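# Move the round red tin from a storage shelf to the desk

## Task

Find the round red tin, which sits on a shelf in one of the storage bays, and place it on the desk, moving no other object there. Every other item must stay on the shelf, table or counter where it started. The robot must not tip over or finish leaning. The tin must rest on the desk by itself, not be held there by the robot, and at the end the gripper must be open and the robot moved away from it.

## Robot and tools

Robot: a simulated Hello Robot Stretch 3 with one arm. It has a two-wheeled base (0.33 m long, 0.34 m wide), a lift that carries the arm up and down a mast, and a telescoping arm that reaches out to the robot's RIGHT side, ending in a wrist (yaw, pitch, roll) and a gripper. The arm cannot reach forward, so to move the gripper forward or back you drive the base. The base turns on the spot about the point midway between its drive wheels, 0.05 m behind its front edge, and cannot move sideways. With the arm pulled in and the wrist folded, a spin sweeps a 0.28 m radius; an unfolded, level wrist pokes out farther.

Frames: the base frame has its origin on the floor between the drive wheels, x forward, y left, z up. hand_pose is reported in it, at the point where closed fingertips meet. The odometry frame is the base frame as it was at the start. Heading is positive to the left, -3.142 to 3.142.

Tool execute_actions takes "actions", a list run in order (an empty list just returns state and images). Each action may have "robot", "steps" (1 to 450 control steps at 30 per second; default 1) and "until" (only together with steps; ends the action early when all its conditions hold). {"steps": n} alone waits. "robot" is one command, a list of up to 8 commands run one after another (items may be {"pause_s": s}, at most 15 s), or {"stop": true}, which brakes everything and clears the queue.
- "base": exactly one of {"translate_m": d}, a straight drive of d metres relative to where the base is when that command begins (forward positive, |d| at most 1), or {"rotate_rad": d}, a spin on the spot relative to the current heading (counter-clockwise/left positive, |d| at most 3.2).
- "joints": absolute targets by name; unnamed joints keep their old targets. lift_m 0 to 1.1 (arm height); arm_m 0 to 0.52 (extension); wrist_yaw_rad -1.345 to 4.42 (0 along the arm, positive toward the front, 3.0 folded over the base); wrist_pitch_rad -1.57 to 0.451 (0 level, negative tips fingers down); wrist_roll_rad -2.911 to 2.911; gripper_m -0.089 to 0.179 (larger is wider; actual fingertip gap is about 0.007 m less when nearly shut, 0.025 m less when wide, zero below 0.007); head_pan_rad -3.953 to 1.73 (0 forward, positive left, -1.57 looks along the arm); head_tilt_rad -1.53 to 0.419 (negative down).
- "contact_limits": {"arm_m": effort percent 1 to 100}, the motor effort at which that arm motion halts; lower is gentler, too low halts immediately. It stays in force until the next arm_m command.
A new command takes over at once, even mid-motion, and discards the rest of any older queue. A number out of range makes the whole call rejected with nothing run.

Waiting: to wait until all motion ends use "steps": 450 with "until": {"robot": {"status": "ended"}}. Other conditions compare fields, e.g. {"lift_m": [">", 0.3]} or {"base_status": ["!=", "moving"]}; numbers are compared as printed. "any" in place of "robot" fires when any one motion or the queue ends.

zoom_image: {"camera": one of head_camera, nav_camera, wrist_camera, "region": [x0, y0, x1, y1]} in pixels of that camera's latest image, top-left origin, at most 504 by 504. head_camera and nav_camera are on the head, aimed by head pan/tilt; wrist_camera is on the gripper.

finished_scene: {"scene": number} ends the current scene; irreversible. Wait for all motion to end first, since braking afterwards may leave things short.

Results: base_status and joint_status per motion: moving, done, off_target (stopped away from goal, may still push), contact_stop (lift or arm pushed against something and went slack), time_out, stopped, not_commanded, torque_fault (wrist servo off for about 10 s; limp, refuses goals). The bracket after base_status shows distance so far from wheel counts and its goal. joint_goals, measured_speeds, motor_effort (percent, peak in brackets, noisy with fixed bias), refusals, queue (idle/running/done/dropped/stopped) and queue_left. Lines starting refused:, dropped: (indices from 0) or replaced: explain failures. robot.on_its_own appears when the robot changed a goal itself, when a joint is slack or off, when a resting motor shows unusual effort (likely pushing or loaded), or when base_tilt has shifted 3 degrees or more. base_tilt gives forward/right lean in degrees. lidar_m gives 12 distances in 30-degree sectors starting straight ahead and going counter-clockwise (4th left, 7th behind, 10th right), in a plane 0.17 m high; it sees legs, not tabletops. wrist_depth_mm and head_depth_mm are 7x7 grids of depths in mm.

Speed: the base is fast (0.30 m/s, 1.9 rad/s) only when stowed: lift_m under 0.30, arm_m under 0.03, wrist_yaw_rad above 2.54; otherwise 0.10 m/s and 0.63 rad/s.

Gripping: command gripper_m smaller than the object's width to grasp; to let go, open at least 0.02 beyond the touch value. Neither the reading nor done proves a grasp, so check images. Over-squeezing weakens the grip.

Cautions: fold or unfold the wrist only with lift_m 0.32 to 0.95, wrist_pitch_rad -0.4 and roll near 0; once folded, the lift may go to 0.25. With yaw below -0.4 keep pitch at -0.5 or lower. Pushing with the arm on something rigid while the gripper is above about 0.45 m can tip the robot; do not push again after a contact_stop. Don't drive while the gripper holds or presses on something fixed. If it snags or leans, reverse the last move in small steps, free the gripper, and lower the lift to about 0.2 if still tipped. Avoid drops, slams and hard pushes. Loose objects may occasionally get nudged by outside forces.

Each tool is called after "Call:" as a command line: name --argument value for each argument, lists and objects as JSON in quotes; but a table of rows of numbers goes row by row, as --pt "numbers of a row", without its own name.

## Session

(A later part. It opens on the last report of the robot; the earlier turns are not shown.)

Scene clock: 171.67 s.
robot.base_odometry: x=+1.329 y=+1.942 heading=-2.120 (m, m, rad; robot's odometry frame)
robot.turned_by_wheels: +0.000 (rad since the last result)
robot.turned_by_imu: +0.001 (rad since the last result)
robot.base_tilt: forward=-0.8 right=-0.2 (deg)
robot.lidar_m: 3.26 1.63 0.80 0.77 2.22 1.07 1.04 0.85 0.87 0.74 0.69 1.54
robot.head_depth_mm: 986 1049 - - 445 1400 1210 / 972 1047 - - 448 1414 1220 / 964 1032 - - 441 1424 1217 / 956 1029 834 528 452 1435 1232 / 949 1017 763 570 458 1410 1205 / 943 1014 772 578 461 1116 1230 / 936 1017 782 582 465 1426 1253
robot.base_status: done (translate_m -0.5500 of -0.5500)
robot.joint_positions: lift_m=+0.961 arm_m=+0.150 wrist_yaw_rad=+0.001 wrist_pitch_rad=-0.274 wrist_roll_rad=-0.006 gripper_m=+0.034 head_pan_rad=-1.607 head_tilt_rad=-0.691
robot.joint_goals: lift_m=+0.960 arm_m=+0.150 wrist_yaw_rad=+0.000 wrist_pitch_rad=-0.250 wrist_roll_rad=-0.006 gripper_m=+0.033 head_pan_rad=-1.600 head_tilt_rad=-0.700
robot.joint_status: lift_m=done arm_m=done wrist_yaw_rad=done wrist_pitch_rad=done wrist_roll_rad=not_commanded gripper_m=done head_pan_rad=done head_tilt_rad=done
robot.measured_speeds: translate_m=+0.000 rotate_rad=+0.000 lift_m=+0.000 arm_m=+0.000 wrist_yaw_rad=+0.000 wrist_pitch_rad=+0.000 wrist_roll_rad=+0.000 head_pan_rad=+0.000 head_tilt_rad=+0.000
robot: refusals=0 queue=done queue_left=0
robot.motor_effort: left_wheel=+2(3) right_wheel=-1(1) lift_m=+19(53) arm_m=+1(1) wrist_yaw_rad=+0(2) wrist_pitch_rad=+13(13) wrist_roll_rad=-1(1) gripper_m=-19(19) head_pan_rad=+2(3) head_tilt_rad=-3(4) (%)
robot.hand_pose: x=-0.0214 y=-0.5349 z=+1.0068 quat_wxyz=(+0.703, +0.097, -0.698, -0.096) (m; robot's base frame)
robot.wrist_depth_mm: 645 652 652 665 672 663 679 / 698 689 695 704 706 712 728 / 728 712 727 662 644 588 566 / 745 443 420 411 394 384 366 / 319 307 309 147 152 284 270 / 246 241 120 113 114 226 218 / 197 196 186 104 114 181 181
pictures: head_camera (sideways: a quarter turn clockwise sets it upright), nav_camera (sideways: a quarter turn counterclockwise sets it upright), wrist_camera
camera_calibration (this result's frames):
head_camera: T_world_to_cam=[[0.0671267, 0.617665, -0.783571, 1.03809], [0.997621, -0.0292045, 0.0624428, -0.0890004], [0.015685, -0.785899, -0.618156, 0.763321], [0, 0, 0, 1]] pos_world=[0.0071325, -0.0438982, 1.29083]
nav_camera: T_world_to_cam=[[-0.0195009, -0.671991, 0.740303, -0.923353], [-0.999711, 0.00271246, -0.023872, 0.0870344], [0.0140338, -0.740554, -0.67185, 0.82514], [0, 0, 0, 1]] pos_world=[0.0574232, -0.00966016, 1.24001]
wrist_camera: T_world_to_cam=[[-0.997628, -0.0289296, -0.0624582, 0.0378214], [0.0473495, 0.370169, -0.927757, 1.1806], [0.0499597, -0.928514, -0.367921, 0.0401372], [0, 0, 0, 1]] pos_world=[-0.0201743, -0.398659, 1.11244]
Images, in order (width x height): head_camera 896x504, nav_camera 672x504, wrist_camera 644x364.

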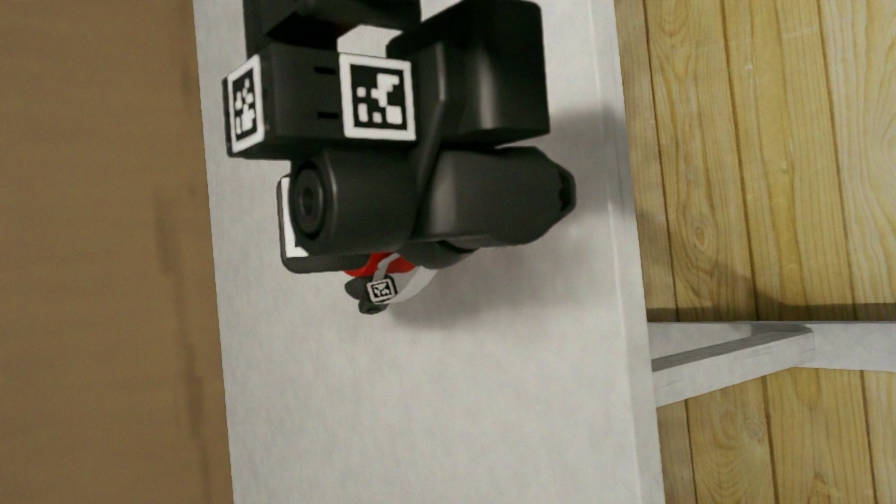

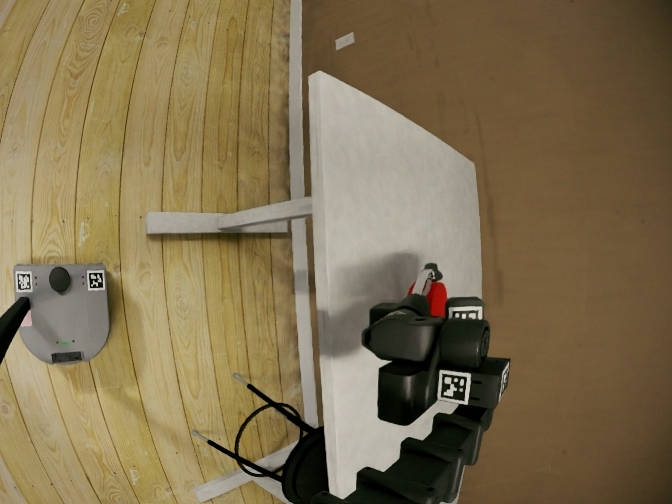

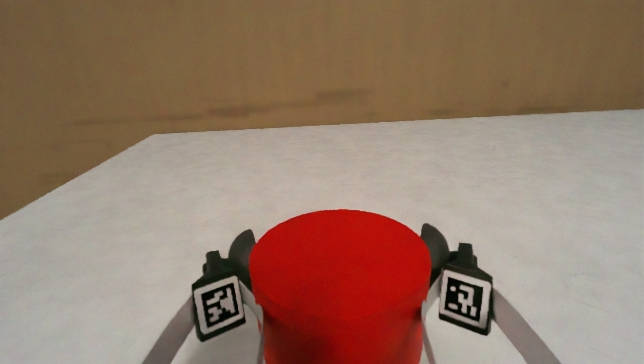

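Call:
execute_actions --actions '[{"robot":[{"joints":{"lift_m":0.948}}],"steps":450,"until":{"robot":{"status":"ended"}}}]'

Scene clock: 174.60 s.
robot.base_odometry: x=+1.329 y=+1.942 heading=-2.120 (m, m, rad; robot's odometry frame)
robot.turned_by_wheels: +0.000 (rad since the last result)
robot.turned_by_imu: +0.000 (rad since the last result)
robot.base_tilt: forward=-0.8 right=-0.2 (deg)
robot.lidar_m: 3.26 1.63 0.80 0.77 2.21 1.07 1.04 0.85 0.87 0.74 0.69 1.54
robot.head_depth_mm: 981 1036 - - 445 1407 1213 / 973 1029 - - 444 1411 1213 / 965 1026 821 - 439 1420 1227 / 958 1028 828 532 443 1431 1228 / 949 1019 761 569 458 1403 1207 / 944 1013 770 577 461 1120 1228 / 935 1019 781 583 465 1421 1243
robot.base_status: done (translate_m -0.5500 of -0.5500)
robot.joint_positions: lift_m=+0.949 arm_m=+0.150 wrist_yaw_rad=+0.001 wrist_pitch_rad=-0.274 wrist_roll_rad=-0.006 gripper_m=+0.034 head_pan_rad=-1.607 head_tilt_rad=-0.691
robot.joint_goals: lift_m=+0.948 arm_m=+0.150 wrist_yaw_rad=+0.000 wrist_pitch_rad=-0.250 wrist_roll_rad=-0.006 gripper_m=+0.033 head_pan_rad=-1.600 head_tilt_rad=-0.700
robot.joint_status: lift_m=done arm_m=done wrist_yaw_rad=done wrist_pitch_rad=done wrist_roll_rad=not_commanded gripper_m=done head_pan_rad=done head_tilt_rad=done
robot.measured_speeds: translate_m=+0.000 rotate_rad=+0.000 lift_m=+0.000 arm_m=+0.000 wrist_yaw_rad=+0.000 wrist_pitch_rad=+0.000 wrist_roll_rad=+0.000 head_pan_rad=+0.000 head_tilt_rad=+0.000
robot: refusals=0 queue=done queue_left=0
robot.motor_effort: left_wheel=+3(3) right_wheel=-1(2) lift_m=+19(19) arm_m=+1(1) wrist_yaw_rad=-1(0) wrist_pitch_rad=+13(13) wrist_roll_rad=-1(0) gripper_m=-19(19) head_pan_rad=+3(3) head_tilt_rad=-3(3) (%)
robot.hand_pose: x=-0.0214 y=-0.5349 z=+0.9948 quat_wxyz=(+0.703, +0.097, -0.698, -0.096) (m; robot's base frame)
robot.wrist_depth_mm: 634 647 656 654 662 686 672 / 692 692 682 694 706 719 730 / 731 717 647 604 581 549 531 / 456 404 389 377 363 355 345 / 295 284 284 145 153 264 255 / 227 222 120 113 114 209 202 / 182 182 172 104 114 168 168
pictures: head_camera (sideways: a quarter turn clockwise sets it upright), nav_camera (sideways: a quarter turn counterclockwise sets it upright), wrist_camera
camera_calibration (this result's frames):
head_camera: T_world_to_cam=[[0.0671268, 0.617665, -0.783571, 1.03809], [0.997621, -0.0292046, 0.0624428, -0.0890004], [0.0156849, -0.785899, -0.618156, 0.763321], [0, 0, 0, 1]] pos_world=[0.0071325, -0.0438982, 1.29083]
nav_camera: T_world_to_cam=[[-0.019501, -0.671991, 0.740303, -0.923353], [-0.999711, 0.00271258, -0.023872, 0.0870344], [0.0140337, -0.740554, -0.67185, 0.82514], [0, 0, 0, 1]] pos_world=[0.0574232, -0.00966018, 1.24001]
wrist_camera: T_world_to_cam=[[-0.997628, -0.0289266, -0.0624595, 0.0370744], [0.0473496, 0.37021, -0.927741, 1.16946], [0.0499595, -0.928498, -0.367962, 0.0357718], [0, 0, 0, 1]] pos_world=[-0.0201743, -0.39866, 1.10044]
Images, in order (width x height): head_camera 896x504, nav_camera 672x504, wrist_camera 644x364.

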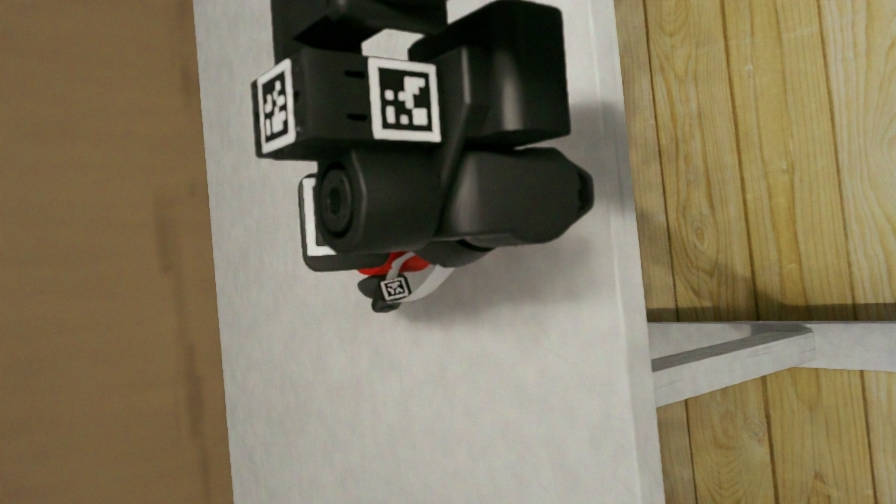

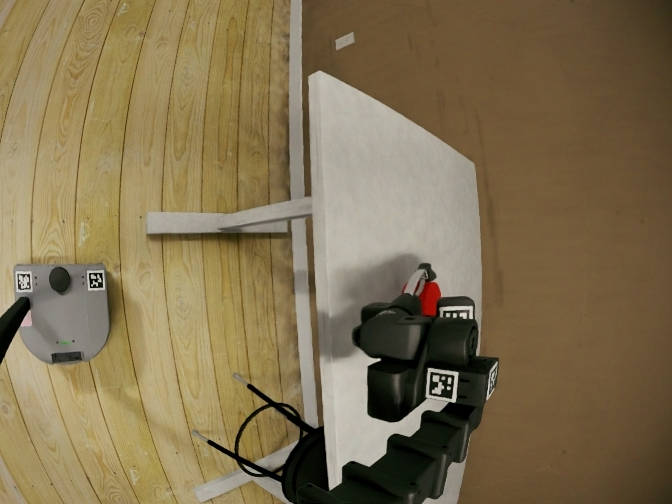

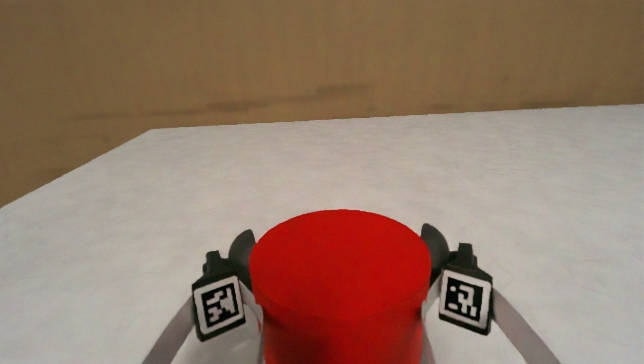

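Call:
execute_actions --actions '[{"robot":[{"joints":{"lift_m":0.928}}],"steps":450,"until":{"robot":{"status":"ended"}}}]'

Scene clock: 177.13 s.
robot.base_odometry: x=+1.329 y=+1.942 heading=-2.120 (m, m, rad; robot's odometry frame)
robot.turned_by_wheels: +0.000 (rad since the last result)
robot.turned_by_imu: +0.000 (rad since the last result)
robot.base_tilt: forward=-0.8 right=-0.2 (deg)
robot.lidar_m: 3.25 1.63 0.81 0.77 2.21 1.07 1.04 0.85 0.87 0.74 0.69 1.54
robot.head_depth_mm: 982 1042 798 - 447 1402 1210 / 973 1029 813 - 1002 1419 1216 / 965 1027 796 - - 1422 1224 / 958 1024 789 532 443 1428 1226 / 953 1022 763 569 458 1407 1206 / 941 1012 772 576 461 1113 1235 / 938 1016 784 582 464 1432 1247
robot.base_status: done (translate_m -0.5500 of -0.5500)
robot.joint_positions: lift_m=+0.929 arm_m=+0.150 wrist_yaw_rad=+0.001 wrist_pitch_rad=-0.274 wrist_roll_rad=-0.006 gripper_m=+0.034 head_pan_rad=-1.607 head_tilt_rad=-0.691
robot.joint_goals: lift_m=+0.928 arm_m=+0.150 wrist_yaw_rad=+0.000 wrist_pitch_rad=-0.250 wrist_roll_rad=-0.006 gripper_m=+0.033 head_pan_rad=-1.600 head_tilt_rad=-0.700
robot.joint_status: lift_m=done arm_m=done wrist_yaw_rad=done wrist_pitch_rad=done wrist_roll_rad=not_commanded gripper_m=done head_pan_rad=done head_tilt_rad=done
robot.measured_speeds: translate_m=+0.000 rotate_rad=+0.000 lift_m=+0.000 arm_m=+0.000 wrist_yaw_rad=+0.000 wrist_pitch_rad=+0.000 wrist_roll_rad=+0.000 head_pan_rad=+0.000 head_tilt_rad=+0.000
robot: refusals=0 queue=done queue_left=0
robot.motor_effort: left_wheel=+3(2) right_wheel=-1(2) lift_m=+19(18) arm_m=+1(1) wrist_yaw_rad=+0(0) wrist_pitch_rad=+13(13) wrist_roll_rad=-1(1) gripper_m=-19(19) head_pan_rad=+3(3) head_tilt_rad=-3(3) (%)
robot.hand_pose: x=-0.0214 y=-0.5349 z=+0.9748 quat_wxyz=(+0.703, +0.097, -0.698, -0.096) (m; robot's base frame)
robot.wrist_depth_mm: 650 644 653 671 655 664 663 / 689 683 700 687 712 708 699 / 729 696 549 535 504 477 452 / 370 350 339 325 316 312 299 / 256 251 244 146 151 228 220 / 195 193 120 113 114 182 175 / 160 158 150 104 115 145 145
pictures: head_camera (sideways: a quarter turn clockwise sets it upright), nav_camera (sideways: a quarter turn counterclockwise sets it upright), wrist_camera
camera_calibration (this result's frames):
head_camera: T_world_to_cam=[[0.0671267, 0.617665, -0.783571, 1.03809], [0.997621, -0.0292045, 0.0624428, -0.0890004], [0.0156849, -0.785899, -0.618156, 0.763321], [0, 0, 0, 1]] pos_world=[0.0071325, -0.0438982, 1.29083]
nav_camera: T_world_to_cam=[[-0.0195009, -0.671991, 0.740303, -0.923353], [-0.999711, 0.00271246, -0.023872, 0.0870344], [0.0140338, -0.740554, -0.67185, 0.82514], [0, 0, 0, 1]] pos_world=[0.0574232, -0.00966017, 1.24001]
wrist_camera: T_world_to_cam=[[-0.997628, -0.0289234, -0.0624608, 0.0358272], [0.0473496, 0.370255, -0.927723, 1.1509], [0.0499593, -0.92848, -0.368007, 0.0284634], [0, 0, 0, 1]] pos_world=[-0.0201743, -0.398662, 1.08043]
Images, in order (width x height): head_camera 896x504, nav_camera 672x504, wrist_camera 644x364.

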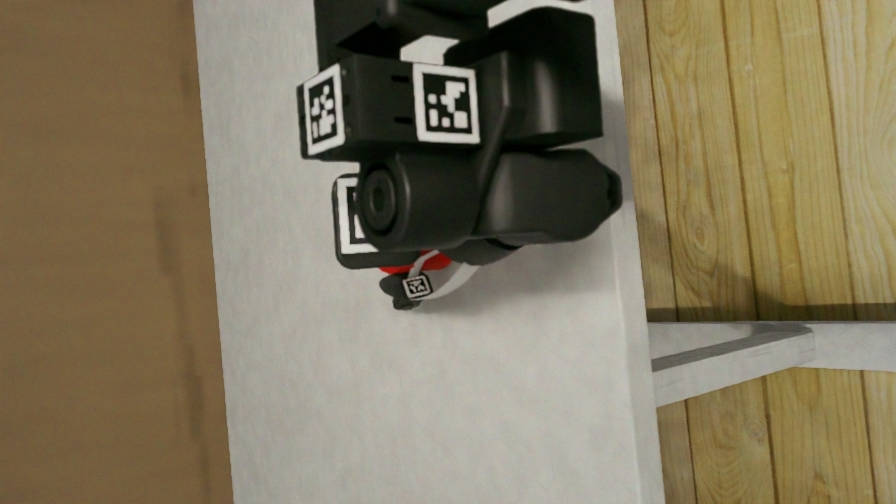

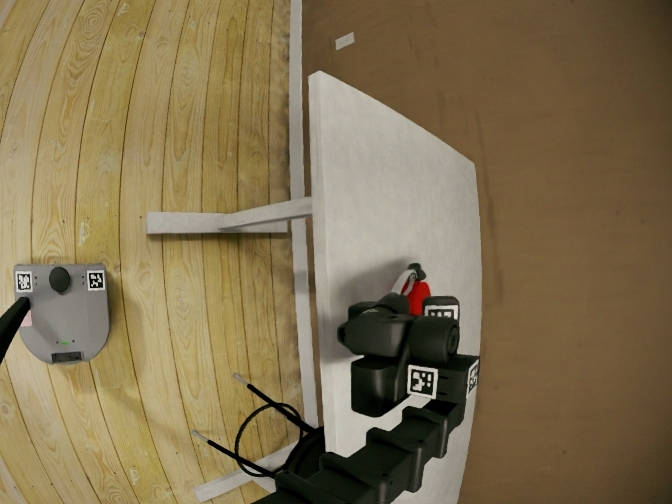

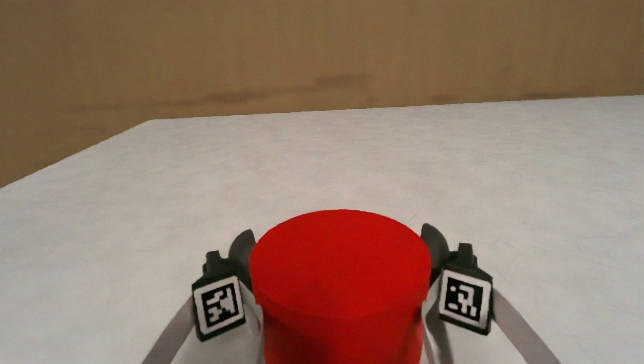

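Call:
execute_actions --actions '[{"robot":[{"joints":{"lift_m":0.921}},{"joints":{"gripper_m":0.16}},{"joints":{"lift_m":1.03}},{"joints":{"arm_m":0.0}}],"steps":450,"until":{"robot":{"status":"ended"}}}]'

Scene clock: 186.50 s.
robot.base_odometry: x=+1.329 y=+1.942 heading=-2.120 (m, m, rad; robot's odometry frame)
robot.turned_by_wheels: +0.000 (rad since the last result)
robot.turned_by_imu: +0.001 (rad since the last result)
robot.base_tilt: forward=-0.8 right=-0.3 (deg)
robot.lidar_m: 3.25 1.63 0.81 0.77 2.22 1.07 1.04 0.85 0.87 0.74 0.69 1.54
robot.head_depth_mm: 981 1039 - - - - 1189 / 974 1030 - - - - 1165 / 968 1033 - - - - 1180 / 956 1027 - 555 442 1436 1230 / 952 1018 761 573 458 1408 1202 / 945 1018 772 558 461 1115 1234 / 938 1017 781 583 465 1425 1247
robot.base_status: done (translate_m -0.5500 of -0.5500)
robot.joint_positions: lift_m=+1.029 arm_m=+0.000 wrist_yaw_rad=+0.000 wrist_pitch_rad=-0.267 wrist_roll_rad=-0.006 gripper_m=+0.160 head_pan_rad=-1.607 head_tilt_rad=-0.691
robot.joint_goals: lift_m=+1.030 arm_m=+0.000 wrist_yaw_rad=+0.000 wrist_pitch_rad=-0.250 wrist_roll_rad=-0.006 gripper_m=+0.160 head_pan_rad=-1.600 head_tilt_rad=-0.700
robot.joint_status: lift_m=done arm_m=done wrist_yaw_rad=done wrist_pitch_rad=done wrist_roll_rad=not_commanded gripper_m=done head_pan_rad=done head_tilt_rad=done
robot.measured_speeds: translate_m=+0.000 rotate_rad=+0.000 lift_m=+0.000 arm_m=+0.000 wrist_yaw_rad=+0.000 wrist_pitch_rad=+0.000 wrist_roll_rad=+0.000 head_pan_rad=+0.000 head_tilt_rad=+0.000
robot: refusals=0 queue=done queue_left=0
robot.motor_effort: left_wheel=+2(2) right_wheel=-1(2) lift_m=+51(52) arm_m=-3(4) wrist_yaw_rad=+0(0) wrist_pitch_rad=+9(13) wrist_roll_rad=-1(1) gripper_m=+1(82) head_pan_rad=+3(2) head_tilt_rad=-3(3) (%)
robot.hand_pose: x=-0.0214 y=-0.3860 z=+1.0772 quat_wxyz=(+0.703, +0.095, -0.698, -0.094) (m; robot's base frame)
robot.wrist_depth_mm: 789 773 809 819 805 809 826 / 812 809 839 853 856 837 883 / 866 875 883 889 933 912 868 / 941 916 622 607 577 554 547 / 976 456 446 425 425 438 399 / 358 - 339 293 326 322 327 / 286 271 277 272 270 265 259
pictures: head_camera (sideways: a quarter turn clockwise sets it upright), nav_camera (sideways: a quarter turn counterclockwise sets it upright), wrist_camera
camera_calibration (this result's frames):
head_camera: T_world_to_cam=[[0.0670558, 0.617685, -0.783561, 1.03808], [0.997624, -0.0290902, 0.0624429, -0.0890006], [0.0157761, -0.785887, -0.618168, 0.763337], [0, 0, 0, 1]] pos_world=[0.00713758, -0.0438979, 1.29083]
nav_camera: T_world_to_cam=[[-0.0194237, -0.672005, 0.740292, -0.92334], [-0.999712, 0.00259735, -0.0238726, 0.0870351], [0.0141197, -0.740542, -0.671862, 0.825154], [0, 0, 0, 1]] pos_world=[0.0574244, -0.00965326, 1.24001]
wrist_camera: T_world_to_cam=[[-0.997632, -0.0292122, -0.0622724, 0.0461865], [0.0473979, 0.364118, -0.930146, 1.191], [0.0498461, -0.930895, -0.361871, 0.196876], [0, 0, 0, 1]] pos_world=[-0.0201872, -0.249043, 1.18192]
Images, in order (width x height): head_camera 896x504, nav_camera 672x504, wrist_camera 644x364.

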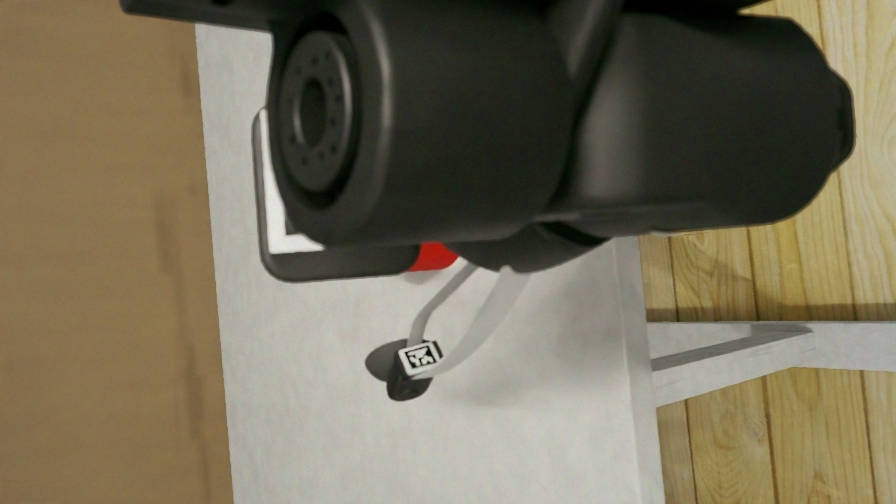

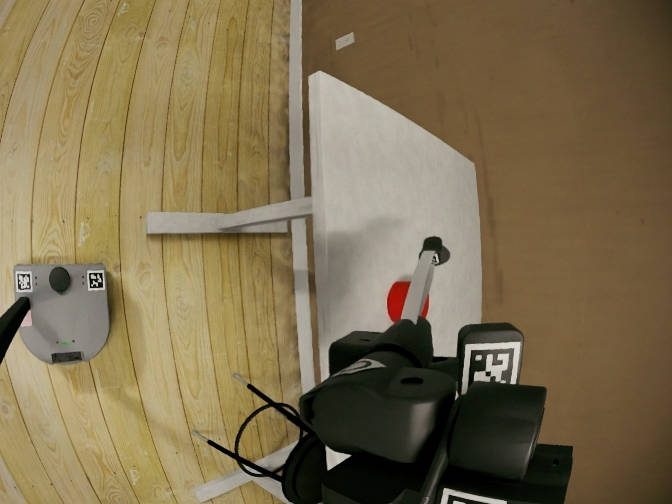

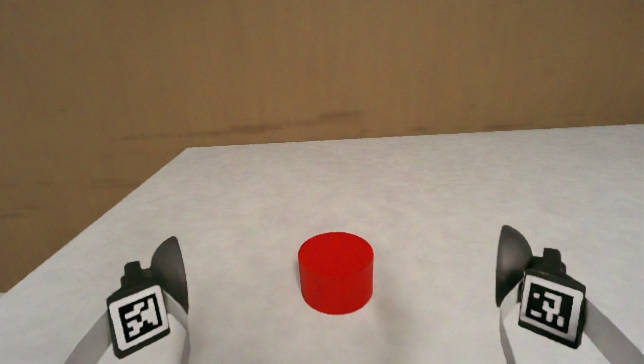

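Placed. Swing the gripper clear.

Call:
execute_actions --actions '[{"robot":{"joints":{"wrist_yaw_rad":1.57}},"steps":200,"until":{"robot":{"status":"ended"}}}]'

Call:
finished_scene --scene 1

Scene clock: 193.57 s.
robot.base_odometry: x=+1.329 y=+1.942 heading=-2.120 (m, m, rad; robot's odometry frame)
robot.turned_by_wheels: +0.000 (rad since the last result)
robot.turned_by_imu: +0.001 (rad since the last result)
robot.base_tilt: forward=-0.8 right=-0.3 (deg)
robot.lidar_m: 3.25 1.63 0.81 0.77 2.21 1.07 1.04 0.85 0.87 0.74 0.69 1.54
robot.head_depth_mm: 981 1045 - - - - 1207 / 975 1033 - - - - 1219 / 966 1031 - - - - 1216 / 962 1029 788 546 469 - 1171 / 950 1022 763 572 471 - - / 941 1016 772 577 474 - - / 938 1014 781 585 - - -
robot.base_status: done (translate_m -0.5500 of -0.5500)
robot.joint_positions: lift_m=+1.029 arm_m=+0.000 wrist_yaw_rad=+1.568 wrist_pitch_rad=-0.267 wrist_roll_rad=-0.006 gripper_m=+0.160 head_pan_rad=-1.607 head_tilt_rad=-0.691
robot.joint_goals: lift_m=+1.030 arm_m=+0.000 wrist_yaw_rad=+1.570 wrist_pitch_rad=-0.250 wrist_roll_rad=-0.006 gripper_m=+0.160 head_pan_rad=-1.600 head_tilt_rad=-0.700
robot.joint_status: lift_m=done arm_m=done wrist_yaw_rad=done wrist_pitch_rad=done wrist_roll_rad=not_commanded gripper_m=done head_pan_rad=done head_tilt_rad=done
robot.measured_speeds: translate_m=+0.000 rotate_rad=+0.000 lift_m=+0.000 arm_m=+0.000 wrist_yaw_rad=+0.000 wrist_pitch_rad=+0.000 wrist_roll_rad=+0.000 head_pan_rad=+0.000 head_tilt_rad=+0.000
robot: refusals=0 queue=done queue_left=0
robot.motor_effort: left_wheel=+2(2) right_wheel=-3(2) lift_m=+51(51) arm_m=-2(3) wrist_yaw_rad=+1(0) wrist_pitch_rad=+9(9) wrist_roll_rad=+0(1) gripper_m=+1(1) head_pan_rad=+3(3) head_tilt_rad=-3(3) (%)
robot.hand_pose: x=+0.2194 y=-0.1459 z=+1.0772 quat_wxyz=(+0.564, +0.560, -0.427, +0.430) (m; robot's base frame)
robot.wrist_depth_mm: - - - - - - - / - - - - - - - / - - - - - - - / - - - - - - - / - - - - - - - / - - - - - - 655 / - - - - - - 260
pictures: head_camera (sideways: a quarter turn clockwise sets it upright), nav_camera (sideways: a quarter turn counterclockwise sets it upright), wrist_camera
camera_calibration (this result's frames):
head_camera: T_world_to_cam=[[0.0670558, 0.617685, -0.783562, 1.03808], [0.997624, -0.0290902, 0.0624429, -0.0890006], [0.0157761, -0.785887, -0.618168, 0.763337], [0, 0, 0, 1]] pos_world=[0.00713758, -0.0438979, 1.29083]
nav_camera: T_world_to_cam=[[-0.0194237, -0.672005, 0.740292, -0.92334], [-0.999712, 0.00259735, -0.0238726, 0.0870351], [0.0141197, -0.740542, -0.671862, 0.825154], [0, 0, 0, 1]] pos_world=[0.0574244, -0.00965327, 1.24001]
wrist_camera: T_world_to_cam=[[0.0261761, -0.997716, -0.0622722, -0.0725038], [-0.363972, 0.0485056, -0.930146, 1.13637], [0.931042, 0.0470129, -0.361871, 0.357701], [0, 0, 0, 1]] pos_world=[0.0824708, -0.144275, 1.18192]
Images, in order (width x height): head_camera 896x504, nav_camera 672x504, wrist_camera 644x364.

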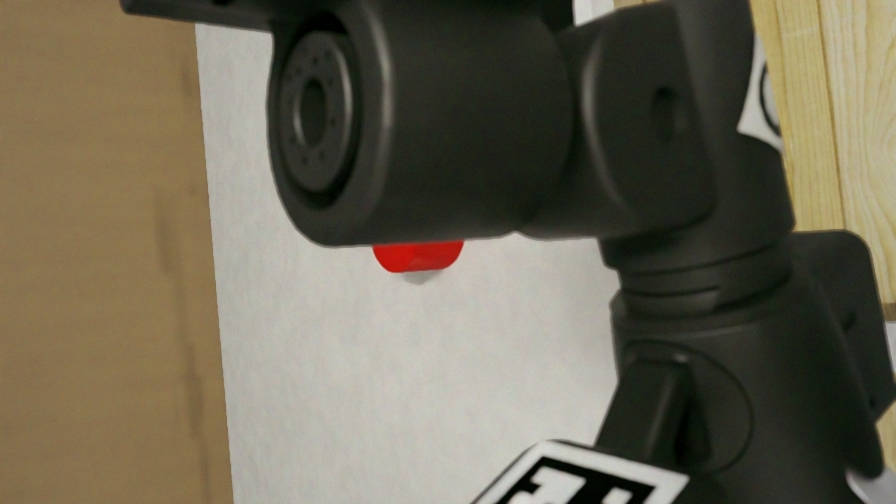

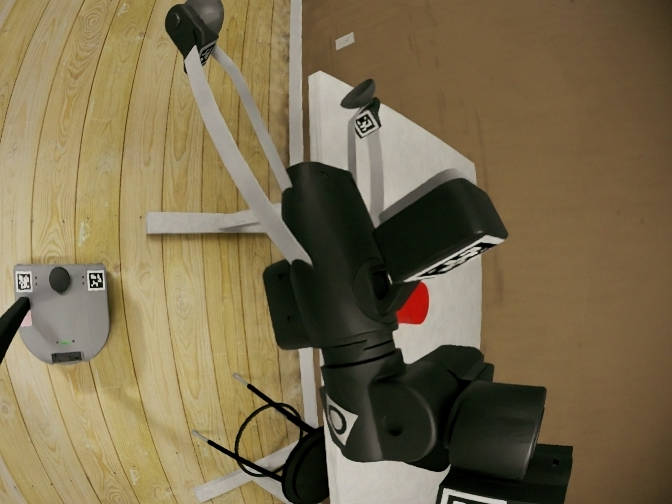

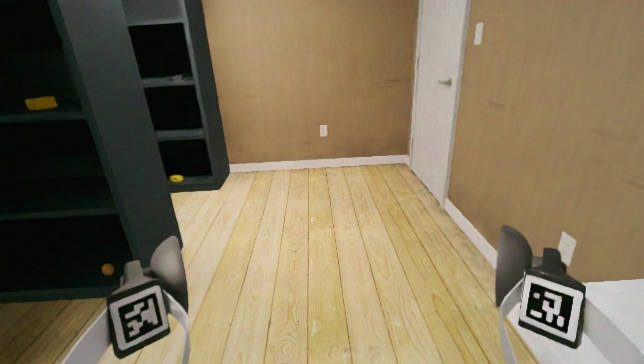

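The scene is finished: the task was done.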